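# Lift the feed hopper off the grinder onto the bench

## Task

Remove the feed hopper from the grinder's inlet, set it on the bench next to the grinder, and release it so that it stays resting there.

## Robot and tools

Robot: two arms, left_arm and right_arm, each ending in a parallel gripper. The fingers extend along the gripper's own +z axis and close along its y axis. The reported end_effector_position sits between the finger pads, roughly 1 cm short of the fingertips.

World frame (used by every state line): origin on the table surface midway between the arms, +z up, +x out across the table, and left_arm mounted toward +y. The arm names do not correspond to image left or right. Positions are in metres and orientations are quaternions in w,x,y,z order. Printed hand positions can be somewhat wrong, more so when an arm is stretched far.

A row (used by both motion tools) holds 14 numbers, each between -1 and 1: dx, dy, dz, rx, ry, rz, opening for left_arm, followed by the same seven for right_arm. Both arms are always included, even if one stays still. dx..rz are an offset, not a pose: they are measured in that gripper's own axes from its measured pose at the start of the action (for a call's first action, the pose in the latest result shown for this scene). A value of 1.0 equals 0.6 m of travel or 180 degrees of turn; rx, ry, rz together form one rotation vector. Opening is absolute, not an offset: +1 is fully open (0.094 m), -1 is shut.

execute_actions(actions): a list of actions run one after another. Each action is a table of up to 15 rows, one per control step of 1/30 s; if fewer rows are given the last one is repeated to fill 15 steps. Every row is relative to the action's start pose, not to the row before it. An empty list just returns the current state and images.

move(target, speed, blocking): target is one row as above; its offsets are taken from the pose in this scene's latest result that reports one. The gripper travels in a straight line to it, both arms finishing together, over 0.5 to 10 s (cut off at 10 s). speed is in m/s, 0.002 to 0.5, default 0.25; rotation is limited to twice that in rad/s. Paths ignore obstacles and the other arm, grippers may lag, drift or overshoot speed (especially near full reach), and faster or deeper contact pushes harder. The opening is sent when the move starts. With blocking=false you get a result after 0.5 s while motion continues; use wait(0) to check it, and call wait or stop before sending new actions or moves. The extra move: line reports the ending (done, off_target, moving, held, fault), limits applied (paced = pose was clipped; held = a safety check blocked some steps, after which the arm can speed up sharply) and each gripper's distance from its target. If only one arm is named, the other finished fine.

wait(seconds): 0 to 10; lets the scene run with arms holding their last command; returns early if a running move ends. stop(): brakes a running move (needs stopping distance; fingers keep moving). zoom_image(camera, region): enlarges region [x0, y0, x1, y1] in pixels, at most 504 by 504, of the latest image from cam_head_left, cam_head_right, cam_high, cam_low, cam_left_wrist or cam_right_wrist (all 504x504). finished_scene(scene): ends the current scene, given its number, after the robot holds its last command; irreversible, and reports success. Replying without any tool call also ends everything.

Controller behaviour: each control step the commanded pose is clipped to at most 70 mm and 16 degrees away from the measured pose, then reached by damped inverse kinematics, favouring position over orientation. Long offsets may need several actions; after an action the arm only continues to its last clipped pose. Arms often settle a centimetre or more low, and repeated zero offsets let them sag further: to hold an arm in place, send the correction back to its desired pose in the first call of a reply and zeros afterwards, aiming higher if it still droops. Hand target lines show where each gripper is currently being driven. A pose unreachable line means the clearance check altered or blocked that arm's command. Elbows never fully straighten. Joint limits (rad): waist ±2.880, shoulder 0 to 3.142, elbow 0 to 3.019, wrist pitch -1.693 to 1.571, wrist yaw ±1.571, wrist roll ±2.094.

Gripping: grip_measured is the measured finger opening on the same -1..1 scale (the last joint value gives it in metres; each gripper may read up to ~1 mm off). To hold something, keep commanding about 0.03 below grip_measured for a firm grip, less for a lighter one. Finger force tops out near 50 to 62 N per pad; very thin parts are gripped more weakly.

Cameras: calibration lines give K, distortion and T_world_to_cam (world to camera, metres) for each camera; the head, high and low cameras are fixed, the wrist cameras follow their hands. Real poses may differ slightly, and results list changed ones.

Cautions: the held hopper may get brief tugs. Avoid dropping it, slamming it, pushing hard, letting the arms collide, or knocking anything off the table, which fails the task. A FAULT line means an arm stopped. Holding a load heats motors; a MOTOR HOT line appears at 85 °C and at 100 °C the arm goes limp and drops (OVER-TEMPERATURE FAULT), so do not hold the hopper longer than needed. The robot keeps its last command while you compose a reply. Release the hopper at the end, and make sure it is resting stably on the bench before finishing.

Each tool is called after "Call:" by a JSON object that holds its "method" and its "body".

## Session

Call:
{"method": "execute_actions", "body": {"actions": []}}

Scene clock: 0.00 s.
left_arm: end_effector_position=(+0.4788, +0.5812, +0.3424) grip_measured=+1.000 end_effector_quat_wxyz=(+0.227, -0.503, +0.808, -0.206) | right_arm: end_effector_position=(+0.6678, -0.2034, +0.2514) grip_measured=+1.000 end_effector_quat_wxyz=(+0.169, +0.712, +0.674, +0.102)
Joint positions: left_arm=[ 0.751  1.566  1.675 -1.313  0.517 -0.384  0.094] | right_arm=[ 0.218  1.796  1.783 -1.208  0.194  1.841  0.094]
Joint velocities: left_arm=[-0.005  0.005  0.017 -0.007 -0.095 -0.095  0.   ] | right_arm=[-0.005  0.005 -0.002  0.002 -0.007 -0.051  0.   ]
Motor temperatures (°C, as the motors report them): left_arm=[20 23 27 19 19 19] | right_arm=[19 23 35 19 20 19]
Hand target (left_arm): +0.482, +0.584, +0.361; +0.247, -0.497, +0.808, -0.201
Hand target (right_arm): +0.674, -0.202, +0.260; +0.174, +0.712, +0.672, +0.111
camera_calibration (this result's frames):
cam_left_wrist: T_world_to_cam=[[0.716425, -0.416463, 0.559726, -0.29151], [-0.655824, -0.675672, 0.336693, 0.595758], [0.237972, -0.608297, -0.757195, 0.625223], [0, 0, 0, 1]] pos_world=[0.450772, 0.661456, 0.435994]
cam_right_wrist: T_world_to_cam=[[-0.927722, 0.00416378, -0.37325, 0.713421], [-0.180133, 0.870805, 0.457439, 0.185349], [0.326933, 0.491611, -0.807115, 0.206303], [0, 0, 0, 1]] pos_world=[0.627796, -0.265794, 0.348009]

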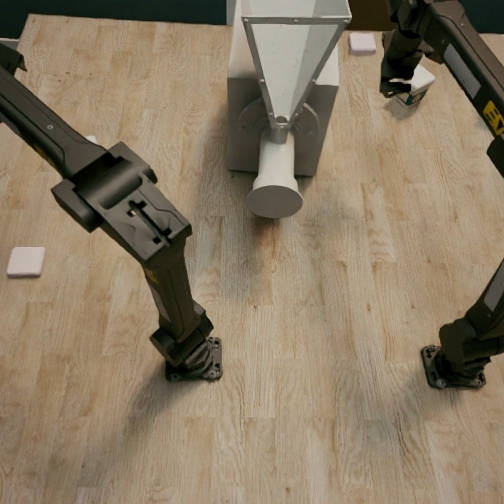

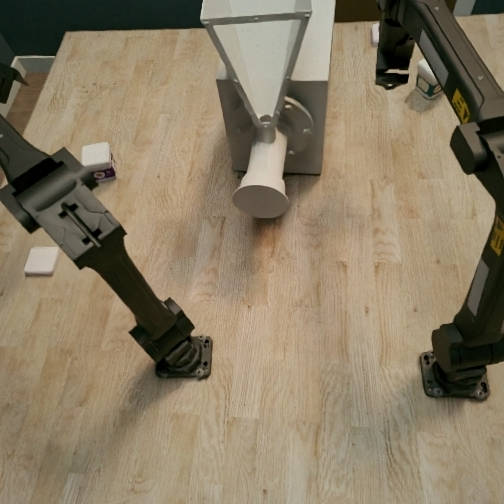

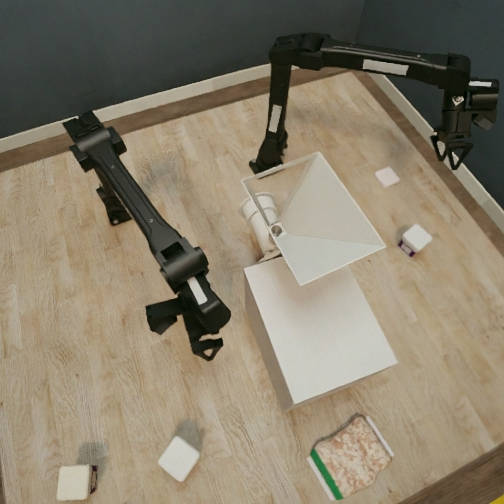

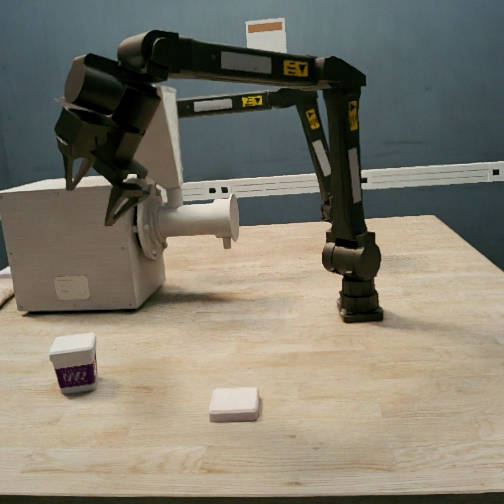

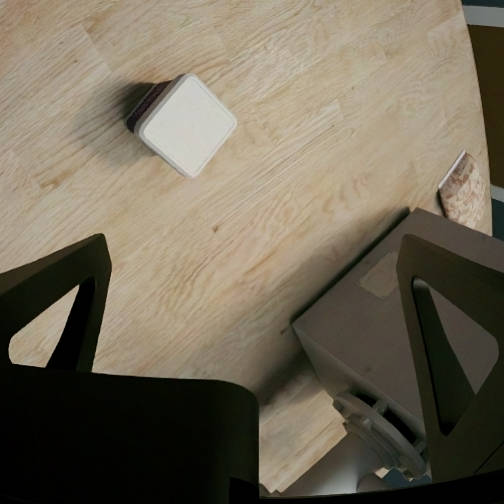

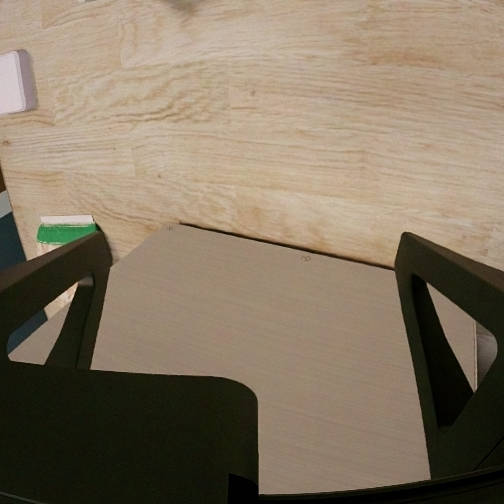

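Call:
{"method": "zoom_image", "body": {"camera": "cam_high", "region": [220, 130, 420, 310]}}

Call:
{"method": "zoom_image", "body": {"camera": "cam_head_left", "region": [190, 0, 390, 230]}}

Call:
{"method": "zoom_image", "body": {"camera": "cam_head_right", "region": [170, 0, 370, 230]}}

Region (220, 130, 420, 310) of cam_high's 504x504 image, scaled by 2.520, with more detail than that image has; it fills the top 454 rows of this view, and the rest is white.

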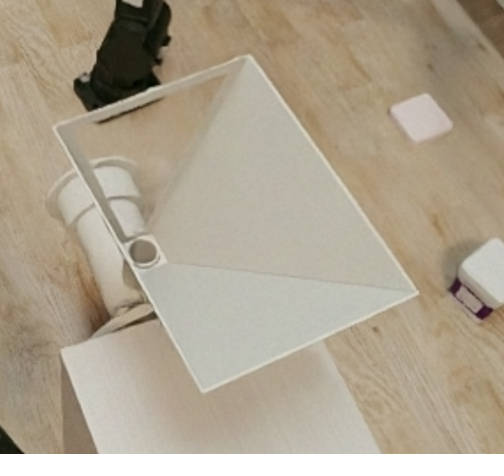

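Region (190, 0, 390, 230) of cam_head_left's 504x504 image, scaled by 2.191, with more detail than that image has; it fills the left 438 columns of this view, and the rest is white.

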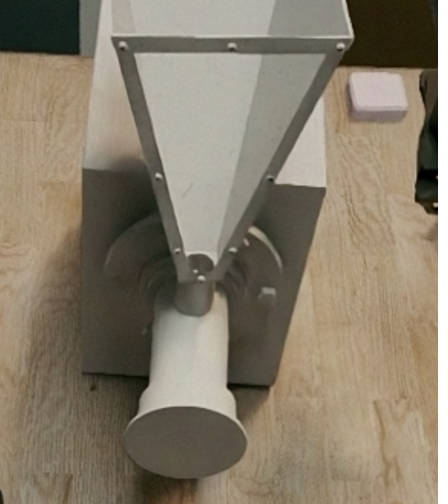

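Region (170, 0, 370, 230) of cam_head_right's 504x504 image, scaled by 2.191, with more detail than that image has; it fills the left 438 columns of this view, and the rest is white.

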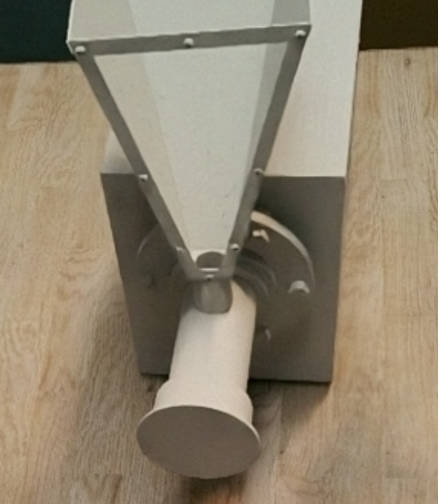

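Call:
{"method": "move", "body": {"target": [0.5475,-0.5478,-0.2318,0.0132,0.0717,0.3009,1, -0.0053,0.0513,-0.6085,-0.1093,0.0922,-0.4725,1], "speed": 0.3}}

Scene clock: 123.27 s.
left_arm: end_effector_position=(+0.4957, +0.1683, +0.5684) grip_measured=+1.000 end_effector_quat_wxyz=(+0.270, -0.055, +0.948, -0.161) | right_arm: end_effector_position=(+0.5561, -0.1635, +0.5848) grip_measured=+1.000 end_effector_quat_wxyz=(+0.284, +0.025, +0.940, +0.187)
Joint positions: left_arm=[-0.131  1.42   2.143 -1.699  0.248 -0.247  0.094] | right_arm=[ 0.218  1.656  2.452 -1.698 -0.194  0.37   0.094]
Joint velocities: left_arm=[-0.015 -0.015  0.007 -0.017 -0.007 -0.037  0.   ] | right_arm=[-0.024 -0.015 -0.012  0.002 -0.051  0.007  0.   ]
Motor temperatures (°C, as the motors report them): left_arm=[20 24 32 19 19 19] | right_arm=[19 25 41 19 19 19]
Hand target (left_arm): +0.496, +0.166, +0.582; +0.282, -0.057, +0.944, -0.163
Hand target (right_arm): +0.555, -0.168, +0.597; +0.297, +0.023, +0.936, +0.187
Off the commanded pose (left_arm): 0.023 m, 6 deg.
Off the commanded pose (right_arm): 0.017 m, 9 deg.
joint sent to its limit (left arm) — the command would take joint 4 (wrist pitch) past its lower limit, so that joint was sent only as far as its limit.
joint sent to its limit (right arm) — the command would take joint 4 (wrist pitch) past its lower limit, so that joint was sent only as far as its limit.
move: off_target (left_arm, right_arm)
camera_calibration (this result's frames):
cam_left_wrist: T_world_to_cam=[[0.0117197, -0.944311, 0.328845, -0.0326516], [-0.998053, 0.00909996, 0.061701, 0.462461], [-0.0612574, -0.328928, -0.942366, 0.747693], [0, 0, 0, 1]] pos_world=[0.507745, 0.210895, 0.686804]
cam_right_wrist: T_world_to_cam=[[0.083673, -0.93435, -0.346393, 0.00250785], [-0.995621, -0.0929283, 0.0101647, 0.535457], [-0.0416871, 0.344026, -0.938034, 0.749707], [0, 0, 0, 1]] pos_world=[0.564156, -0.205816, 0.698677]

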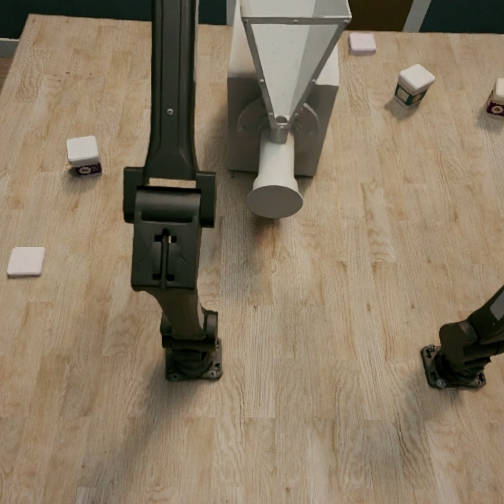

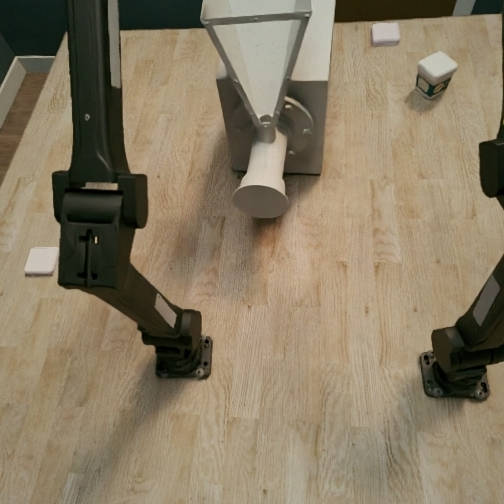

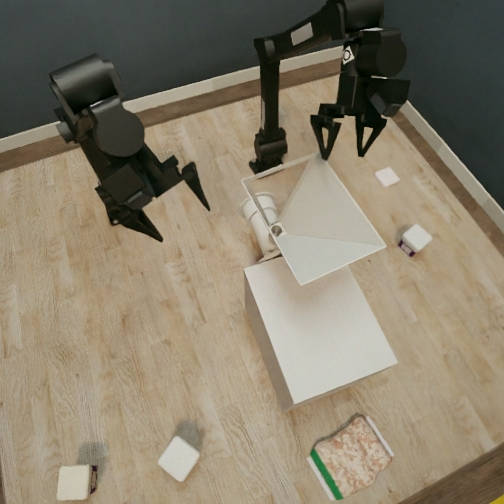

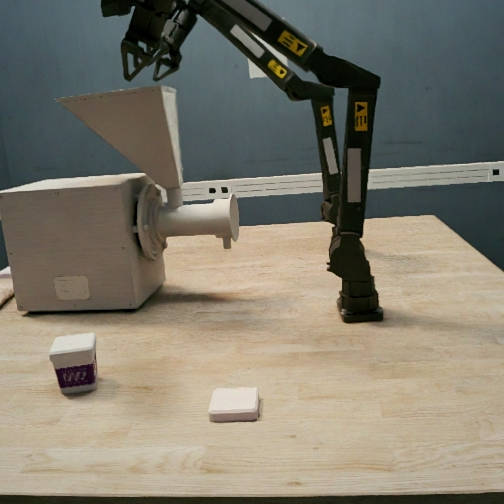

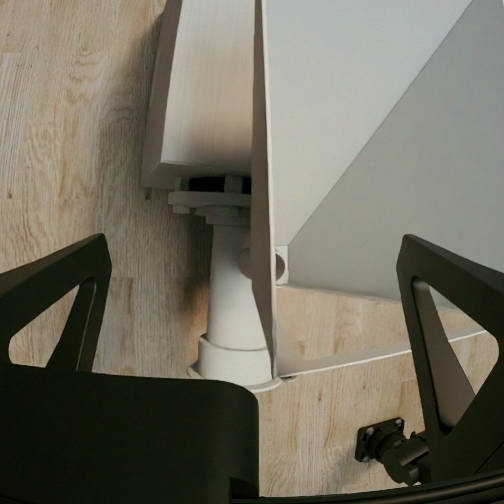

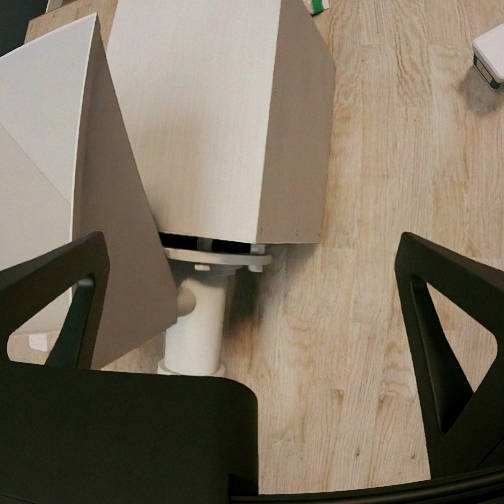

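Call:
{"method": "execute_actions", "body": {"actions": []}}

Scene clock: 139.80 s.
left_arm: end_effector_position=(+0.4957, +0.1683, +0.5684) grip_measured=+1.000 end_effector_quat_wxyz=(+0.270, -0.055, +0.948, -0.161) | right_arm: end_effector_position=(+0.5561, -0.1635, +0.5848) grip_measured=+1.000 end_effector_quat_wxyz=(+0.284, +0.024, +0.940, +0.186)
Joint positions: left_arm=[-0.131  1.42   2.143 -1.699  0.248 -0.247  0.094] | right_arm=[ 0.218  1.656  2.452 -1.698 -0.194  0.368  0.094]
Joint velocities: left_arm=[-0.015  0.015 -0.002 -0.002 -0.11   0.007  0.   ] | right_arm=[-0.005 -0.005  0.012  0.007  0.007 -0.007  0.   ]
Motor temperatures (°C, as the motors report them): left_arm=[20 24 32 19 19 19] | right_arm=[19 25 40 19 19 19]
Hand target (left_arm): +0.496, +0.166, +0.582; +0.282, -0.057, +0.944, -0.163
Hand target (right_arm): +0.555, -0.168, +0.597; +0.297, +0.023, +0.936, +0.187
Off the commanded pose (left_arm): 0.023 m, 6 deg.
Off the commanded pose (right_arm): 0.017 m, 9 deg.
camera_calibration (this result's frames):
cam_left_wrist: T_world_to_cam=[[0.0117197, -0.944311, 0.328845, -0.0326516], [-0.998053, 0.00909996, 0.061701, 0.462461], [-0.0612574, -0.328928, -0.942366, 0.747693], [0, 0, 0, 1]] pos_world=[0.507745, 0.210895, 0.686804]
cam_right_wrist: T_world_to_cam=[[0.0852666, -0.934584, -0.345372, 0.000985998], [-0.99549, -0.0943792, 0.00962245, 0.535464], [-0.0415889, 0.342993, -0.938417, 0.749708], [0, 0, 0, 1]] pos_world=[0.564144, -0.205687, 0.698726]

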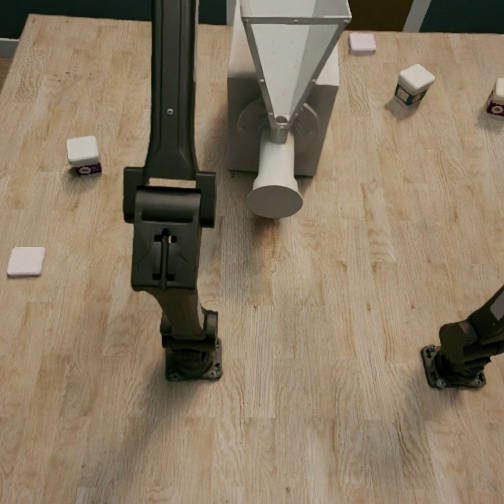

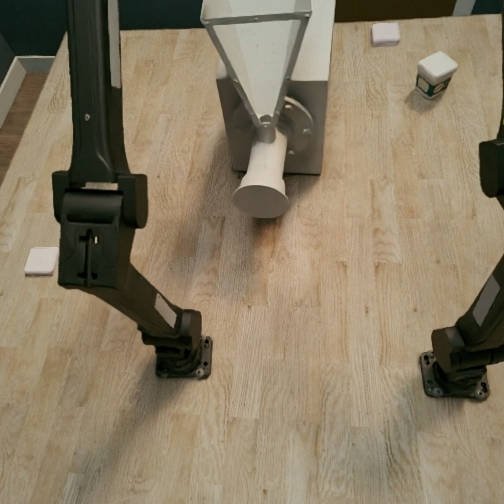

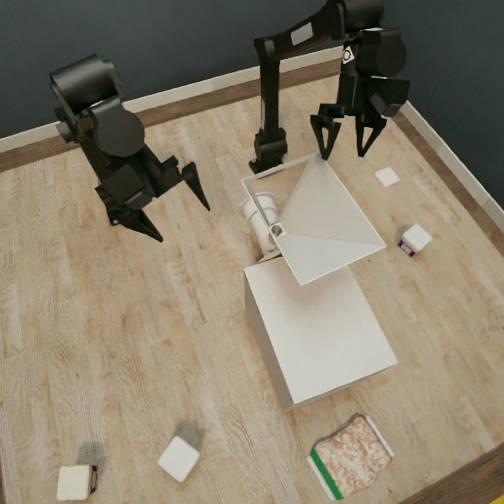

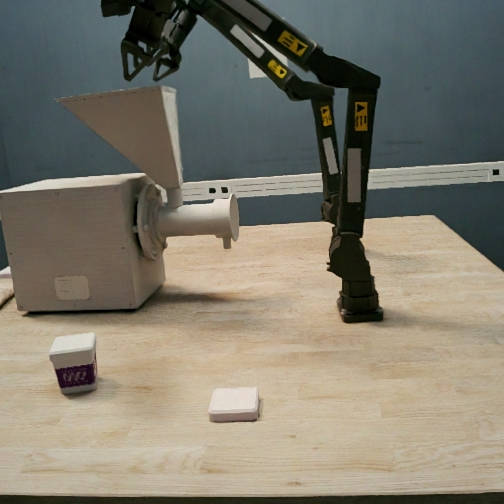

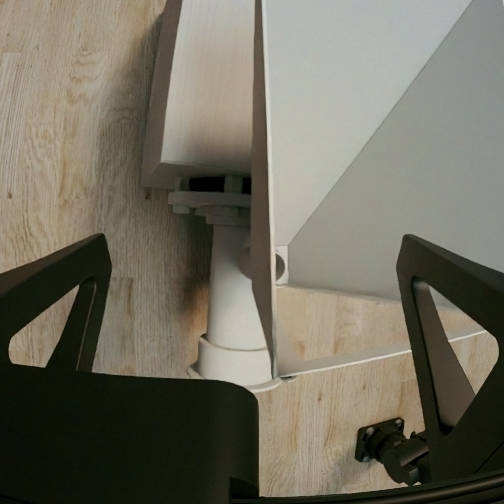

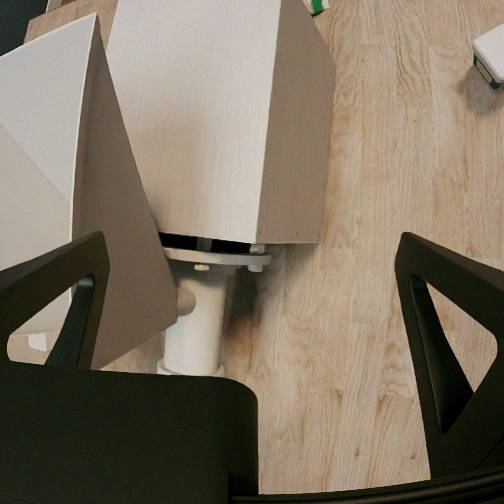

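Call:
{"method": "move", "body": {"target": [0, -0.013, 0.09, 0, 0, 0, 1, 0.118, 0.168, 0.02, 0.022, 0, 0, 1], "speed": 0.15}}

Scene clock: 174.93 s.
left_arm: end_effector_position=(+0.5239, +0.1527, +0.5208) grip_measured=+1.000 end_effector_quat_wxyz=(+0.258, -0.057, +0.952, -0.157) | right_arm: end_effector_position=(+0.4968, -0.0527, +0.5736) grip_measured=+1.000 end_effector_quat_wxyz=(+0.282, +0.027, +0.947, +0.149)
Joint positions: left_arm=[-0.169  1.42   1.997 -1.571  0.222 -0.278  0.094] | right_arm=[ 0.534  1.62   2.385 -1.689  0.064  0.601  0.094]
Joint velocities: left_arm=[ 0.015  0.005 -0.002 -0.002 -0.037 -0.022  0.   ] | right_arm=[-0.005 -0.005 -0.002 -0.012  0.037  0.037  0.   ]
Motor temperatures (°C, as the motors report them): left_arm=[20 23 32 19 19 19] | right_arm=[19 25 40 19 19 19]
Hand target (left_arm): +0.525, +0.147, +0.528; +0.269, -0.055, +0.948, -0.161
Hand target (right_arm): +0.498, -0.054, +0.574; +0.283, +0.033, +0.947, +0.151
Off the commanded pose (left_arm): 0.009 m, 1 deg.
Off the commanded pose (right_arm): 0.003 m, 1 deg.
move: done
camera_calibration (this result's frames):
cam_left_wrist: T_world_to_cam=[[0.0207997, -0.946506, 0.322016, -0.032961], [-0.996267, 0.00736785, 0.0860073, 0.480322], [-0.083779, -0.322603, -0.942819, 0.71049], [0, 0, 0, 1]] pos_world=[0.538738, 0.19447, 0.639167]
cam_right_wrist: T_world_to_cam=[[0.0582493, -0.958341, -0.279623, 0.0801882], [-0.997318, -0.068298, 0.0263204, 0.479776], [-0.0443216, 0.27734, -0.959749, 0.70891], [0, 0, 0, 1]] pos_world=[0.505238, -0.0869934, 0.69017]

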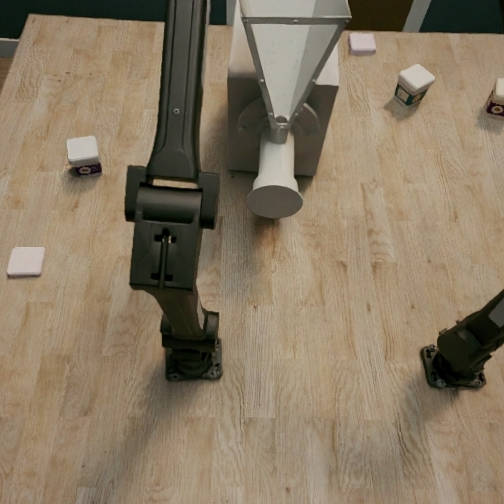

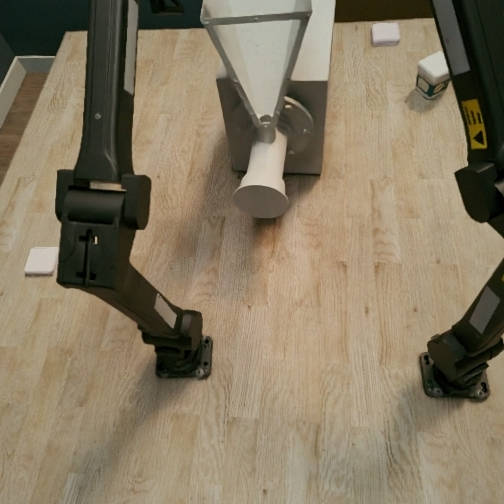

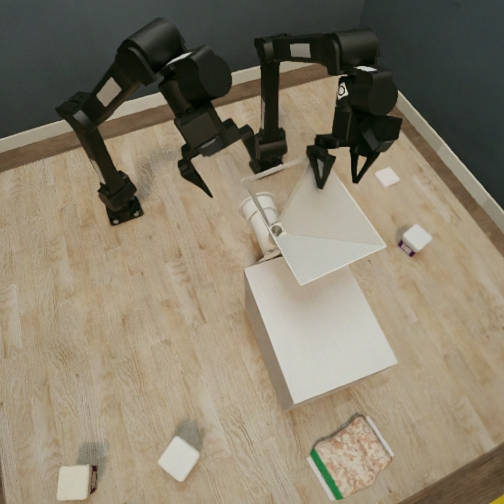

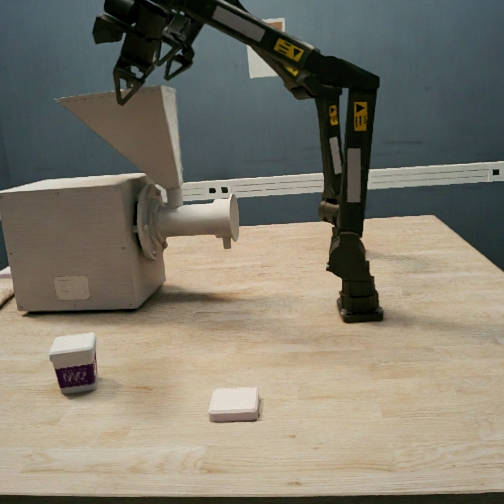

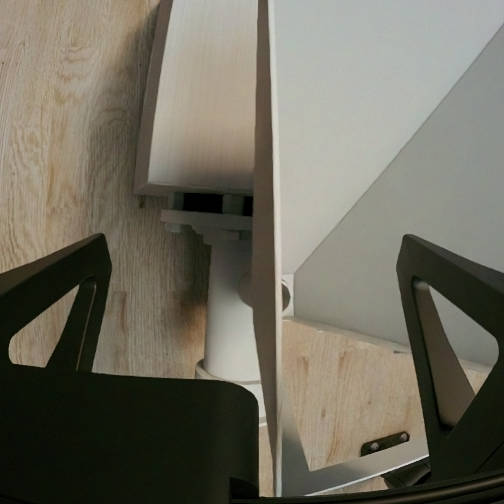

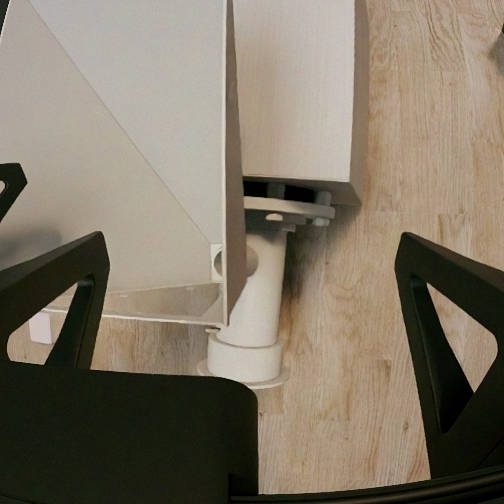

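Call:
{"method": "move", "body": {"target": [-0.0133, -0.0167, 0.05, 0, 0, 0, 0.1, 0.008, 0.015, 0.16, 0, 0, 0, 0.1], "speed": 0.1}}

Scene clock: 203.53 s.
left_arm: end_effector_position=(+0.5409, +0.1440, +0.5027) grip_measured=+0.103 end_effector_quat_wxyz=(+0.253, -0.058, +0.953, -0.153) | right_arm: end_effector_position=(+0.5410, -0.0250, +0.5045) grip_measured=+0.102 end_effector_quat_wxyz=(+0.282, +0.028, +0.947, +0.150)
Joint positions: left_arm=[-0.189  1.446  1.973 -1.53   0.208 -0.293  0.052] | right_arm=[ 0.534  1.618  2.153 -1.458  0.066  0.603  0.052]
Joint velocities: left_arm=[-0.005 -0.005 -0.027 -0.017  0.007 -0.037  0.001] | right_arm=[-0.015 -0.015  0.002  0.007  0.007 -0.022 -0.   ]
Motor temperatures (°C, as the motors report them): left_arm=[20 23 30 19 19 19] | right_arm=[19 25 38 19 19 19]
Hand target (left_arm): +0.546, +0.137, +0.504; +0.258, -0.057, +0.952, -0.157
Hand target (right_arm): +0.545, -0.018, +0.498; +0.282, +0.027, +0.947, +0.149
Off the commanded pose (left_arm): 0.009 m, 1 deg.
Off the commanded pose (right_arm): 0.011 m, 0 deg.
move: off_target (right_arm)
camera_calibration (this result's frames):
cam_left_wrist: T_world_to_cam=[[0.0257927, -0.948254, 0.316464, -0.0353641], [-0.995257, 0.00534532, 0.097133, 0.49302], [-0.0937983, -0.317468, -0.943618, 0.697149], [0, 0, 0, 1]] pos_world=[0.556985, 0.185153, 0.621146]
cam_right_wrist: T_world_to_cam=[[0.0556739, -0.958168, -0.28074, 0.0868217], [-0.997553, -0.0652917, 0.0250149, 0.528406], [-0.0422985, 0.27866, -0.959458, 0.635643], [0, 0, 0, 1]] pos_world=[0.549166, -0.0594382, 0.621029]

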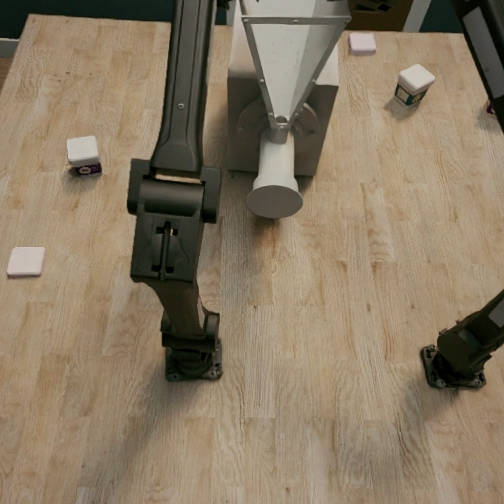

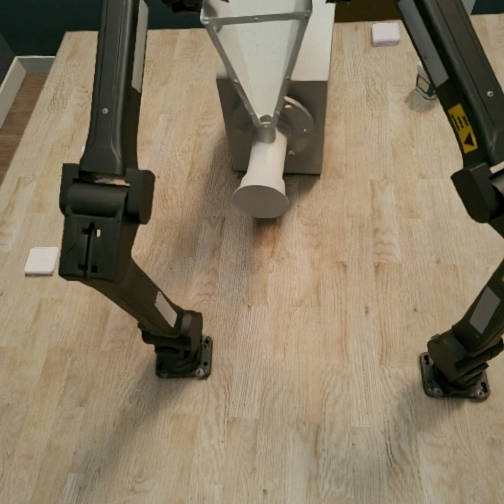

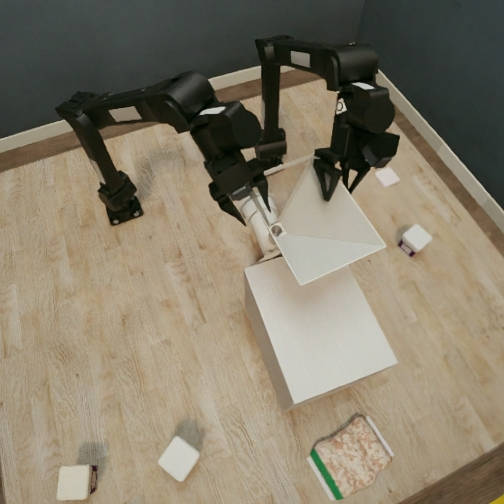

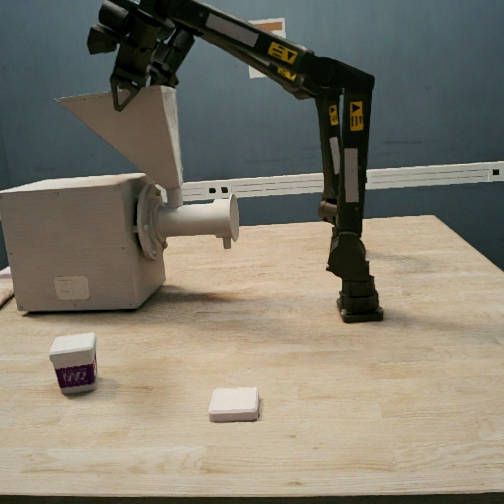

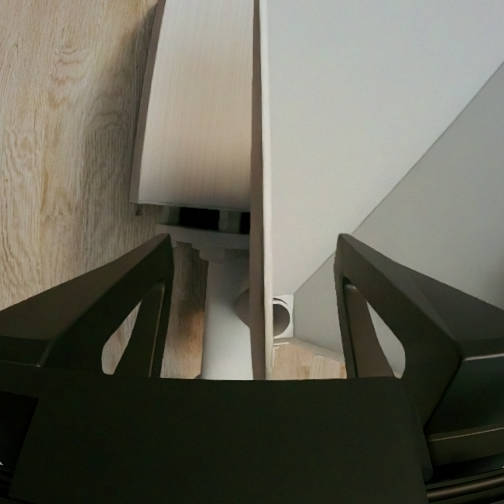

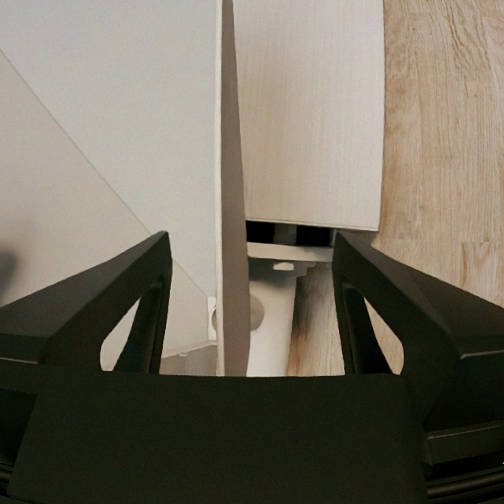

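Call:
{"method": "execute_actions", "body": {"actions": [[[-0.006, -0.018, 0.0153, 0, 0, 0, -0.5, 0.002, 0.016, 0.02, 0, 0, 0, -0.5]]]}}

Scene clock: 232.47 s.
left_arm: end_effector_position=(+0.5440, +0.1383, +0.4971) grip_measured=-0.497 end_effector_quat_wxyz=(+0.247, -0.058, +0.955, -0.150) | right_arm: end_effector_position=(+0.5413, -0.0223, +0.5030) grip_measured=-0.498 end_effector_quat_wxyz=(+0.283, +0.029, +0.947, +0.148)
Joint positions: left_arm=[-0.203  1.457  1.973 -1.53   0.197 -0.303  0.024] | right_arm=[ 0.54   1.621  2.153 -1.456  0.073  0.608  0.024]
Joint velocities: left_arm=[-0.005  0.005 -0.017 -0.002 -0.037 -0.051 -0.   ] | right_arm=[ 0.005  0.005  0.002 -0.002 -0.022  0.022  0.   ]
Motor temperatures (°C, as the motors report them): left_arm=[20 23 30 19 19 19] | right_arm=[19 24 38 19 19 19]
Hand target (left_arm): +0.549, +0.132, +0.500; +0.253, -0.058, +0.953, -0.154
Hand target (right_arm): +0.546, -0.013, +0.497; +0.283, +0.028, +0.947, +0.149
Off the commanded pose (left_arm): 0.009 m, 1 deg.
Off the commanded pose (right_arm): 0.012 m, 0 deg.
camera_calibration (this result's frames):
cam_left_wrist: T_world_to_cam=[[0.0291978, -0.950009, 0.310854, -0.0379139], [-0.993972, 0.00528229, 0.109505, 0.489879], [-0.105673, -0.312177, -0.944129, 0.696272], [0, 0, 0, 1]] pos_world=[0.56161, 0.178754, 0.615511]
cam_right_wrist: T_world_to_cam=[[0.0534183, -0.959089, -0.27802, 0.0888078], [-0.997739, -0.0626338, 0.0243646, 0.529449], [-0.0407812, 0.27609, -0.960266, 0.632965], [0, 0, 0, 1]] pos_world=[0.549321, -0.056419, 0.619605]

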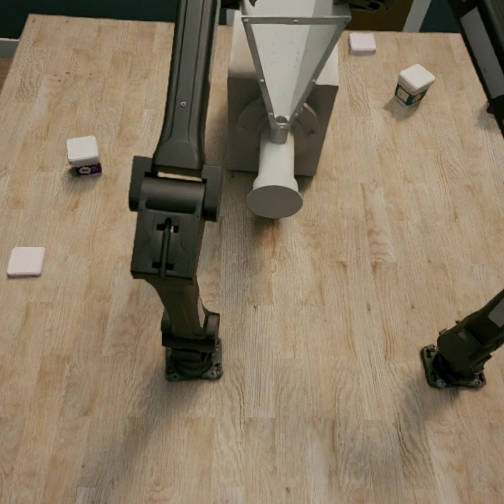

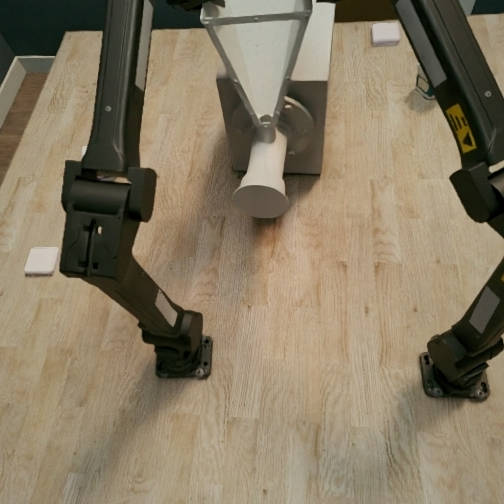

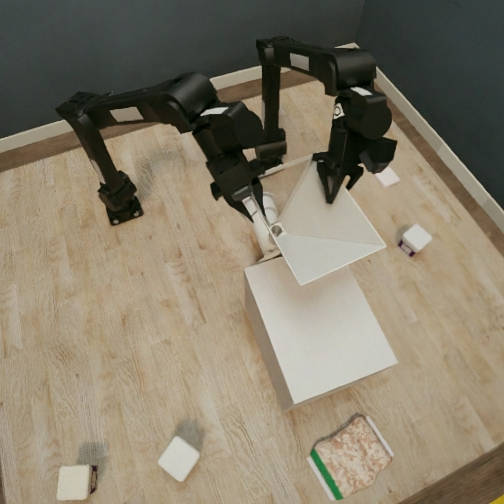

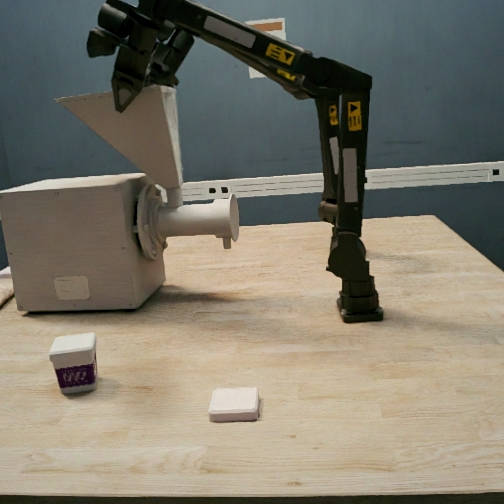

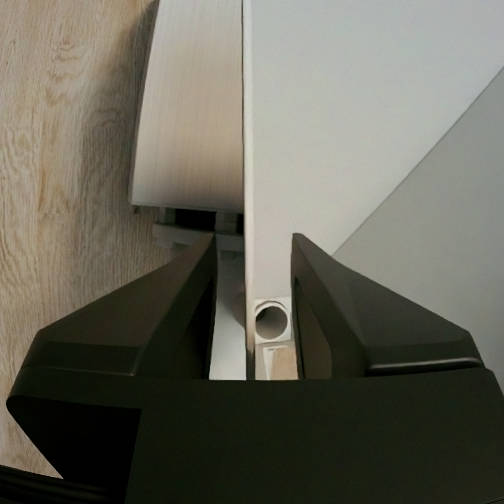

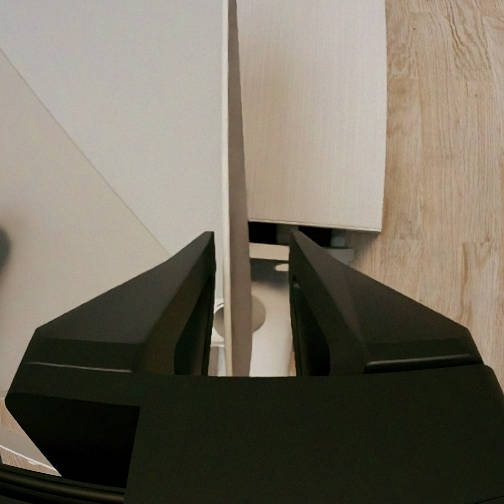

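Call:
{"method": "execute_actions", "body": {"actions": [[[-0.0075, -0.008, 0.003, 0, 0, 0, -0.8, 0.001, 0.02, 0.023, 0, 0, 0, -0.5]]]}}

Scene clock: 243.27 s.
left_arm: end_effector_position=(+0.5461, +0.1383, +0.4943) grip_measured=-0.797 end_effector_quat_wxyz=(+0.245, -0.059, +0.956, -0.149) | right_arm: end_effector_position=(+0.5438, -0.0157, +0.4950) grip_measured=-0.498 end_effector_quat_wxyz=(+0.279, +0.029, +0.949, +0.143)
Joint positions: left_arm=[-0.203  1.462  1.973 -1.53   0.195 -0.303  0.01 ] | right_arm=[ 0.55   1.636  2.153 -1.455  0.082  0.615  0.024]
Joint velocities: left_arm=[-0.005 -0.024 -0.012  0.022 -0.007  0.037 -0.   ] | right_arm=[-0.005 -0.005 -0.007 -0.022  0.007  0.007 -0.   ]
Motor temperatures (°C, as the motors report them): left_arm=[20 23 30 19 19 19] | right_arm=[19 24 38 19 19 19]
Hand target (left_arm): +0.549, +0.134, +0.499; +0.248, -0.058, +0.955, -0.151
Hand target (right_arm): +0.548, -0.007, +0.495; +0.283, +0.029, +0.947, +0.148
Off the commanded pose (left_arm): 0.007 m, 0 deg.
Off the commanded pose (right_arm): 0.010 m, 1 deg.
camera_calibration (this result's frames):
cam_left_wrist: T_world_to_cam=[[0.0320032, -0.950538, 0.308956, -0.0376283], [-0.993347, 0.00396395, 0.115091, 0.489387], [-0.110623, -0.310584, -0.944087, 0.696291], [0, 0, 0, 1]] pos_world=[0.564361, 0.17855, 0.61266]
cam_right_wrist: T_world_to_cam=[[0.0497676, -0.961739, -0.269409, 0.0903904], [-0.997546, -0.061166, 0.0340757, 0.527637], [-0.0492506, 0.267052, -0.962423, 0.629161], [0, 0, 0, 1]] pos_world=[0.55283, -0.0488131, 0.611891]

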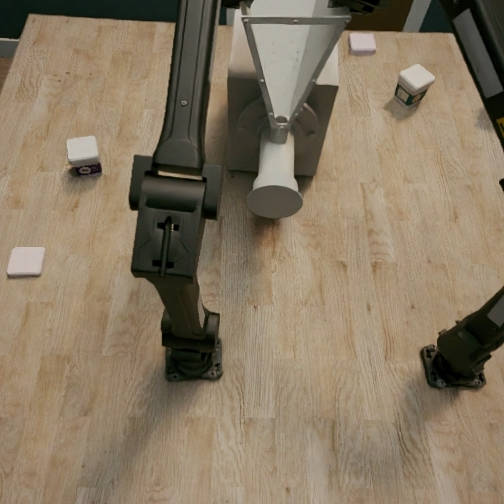

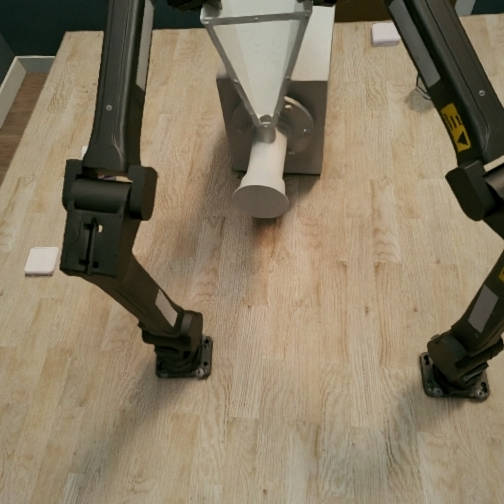

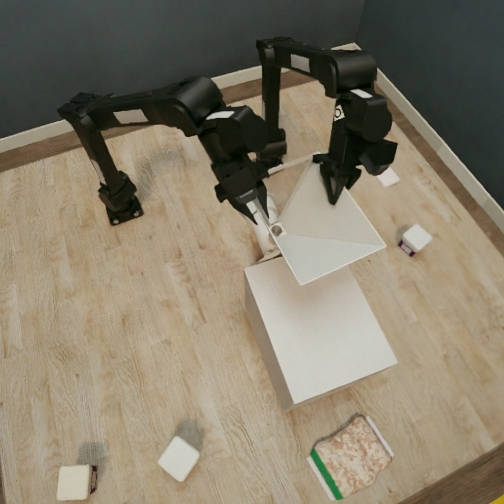

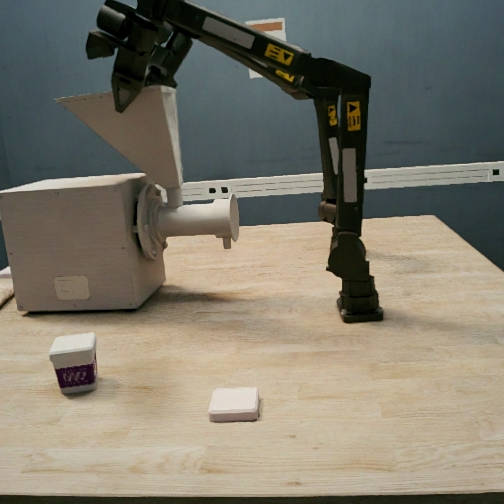

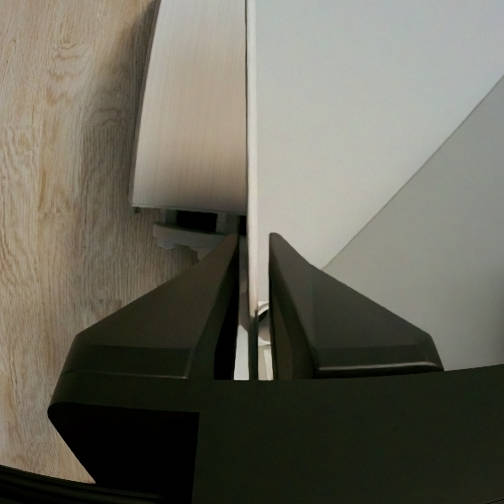

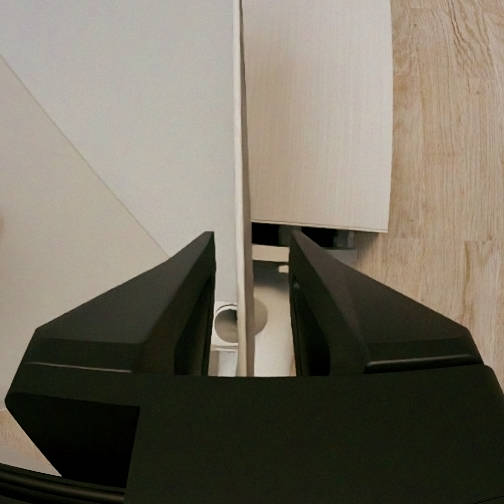

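Call:
{"method": "execute_actions", "body": {"actions": [[[-0.006, -0.006, -0.004, 0, 0, 0, -1, -0.004, 0.01, 0.004, 0, 0, 0, -1]], [[-0.004, 0, -0.004, 0, 0, 0, -1, -0.003, 0, -0.003, 0, 0, 0, -1]]]}}

Scene clock: 250.97 s.
left_arm: end_effector_position=(+0.5459, +0.1388, +0.4939) grip_measured=-0.974 end_effector_quat_wxyz=(+0.245, -0.058, +0.957, -0.147) | right_arm: end_effector_position=(+0.5426, -0.0131, +0.4952) grip_measured=-0.972 end_effector_quat_wxyz=(+0.279, +0.026, +0.949, +0.144)
Joint positions: left_arm=[-0.203  1.462  1.973 -1.532  0.19  -0.301  0.001] | right_arm=[ 0.554  1.636  2.153 -1.454  0.081  0.613  0.001]
Joint velocities: left_arm=[ 0.005  0.015 -0.007 -0.012 -0.022 -0.022 -0.001] | right_arm=[-0.005 -0.005 -0.027 -0.002 -0.066  0.007 -0.   ]
Motor temperatures (°C, as the motors report them): left_arm=[20 23 31 19 19 19] | right_arm=[19 24 38 19 19 19]
Hand target (left_arm): +0.547, +0.140, +0.497; +0.245, -0.059, +0.957, -0.147
Hand target (right_arm): +0.543, -0.014, +0.497; +0.279, +0.027, +0.949, +0.144
Off the commanded pose (left_arm): 0.003 m, 0 deg.
Off the commanded pose (right_arm): 0.003 m, 0 deg.
camera_calibration (this result's frames):
cam_left_wrist: T_world_to_cam=[[0.0321635, -0.952238, 0.303657, -0.0342735], [-0.993257, 0.00340571, 0.115886, 0.48879], [-0.111386, -0.305337, -0.945707, 0.69654], [0, 0, 0, 1]] pos_world=[0.564181, 0.178378, 0.612486]
cam_right_wrist: T_world_to_cam=[[0.0570172, -0.961435, -0.269058, 0.088892], [-0.997125, -0.0683112, 0.032794, 0.526913], [-0.049909, 0.266415, -0.962565, 0.628941], [0, 0, 0, 1]] pos_world=[0.55172, -0.0461016, 0.612035]

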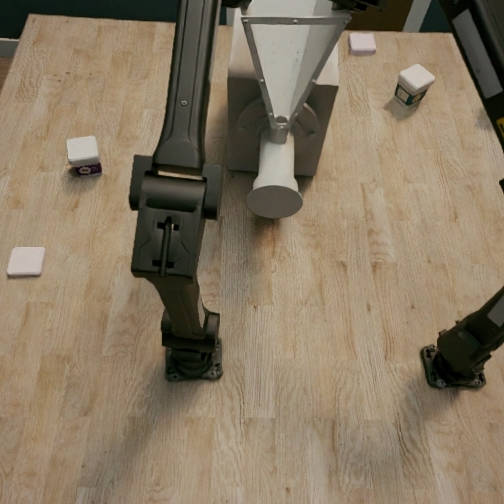

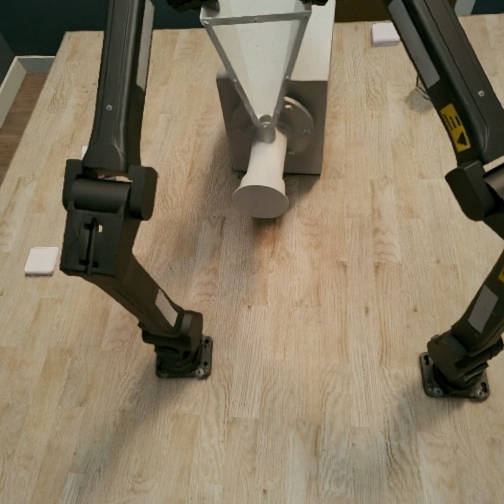

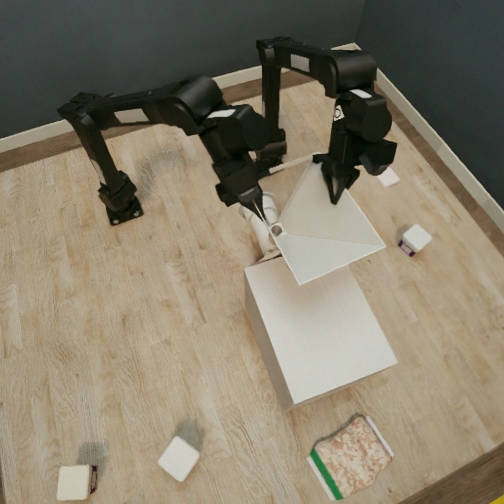

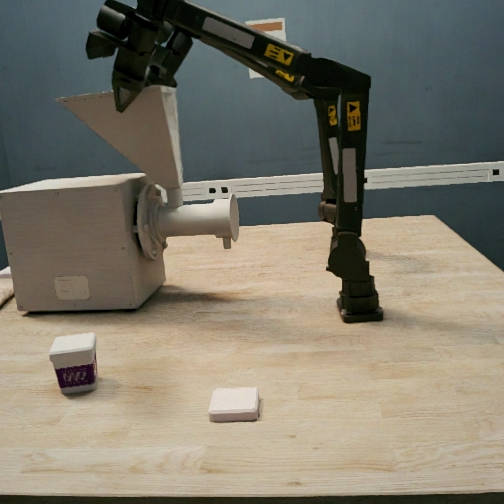

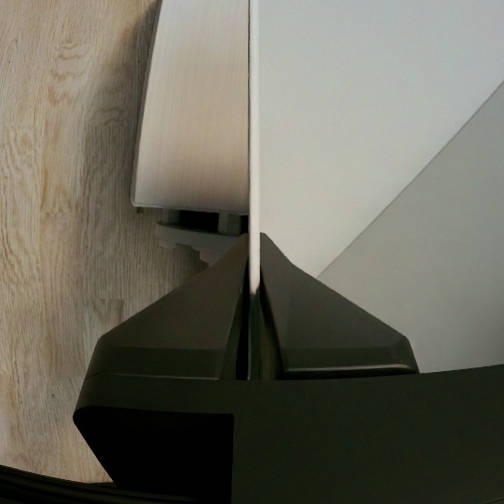

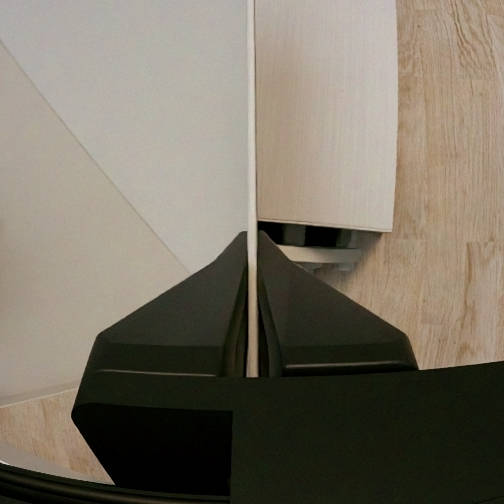

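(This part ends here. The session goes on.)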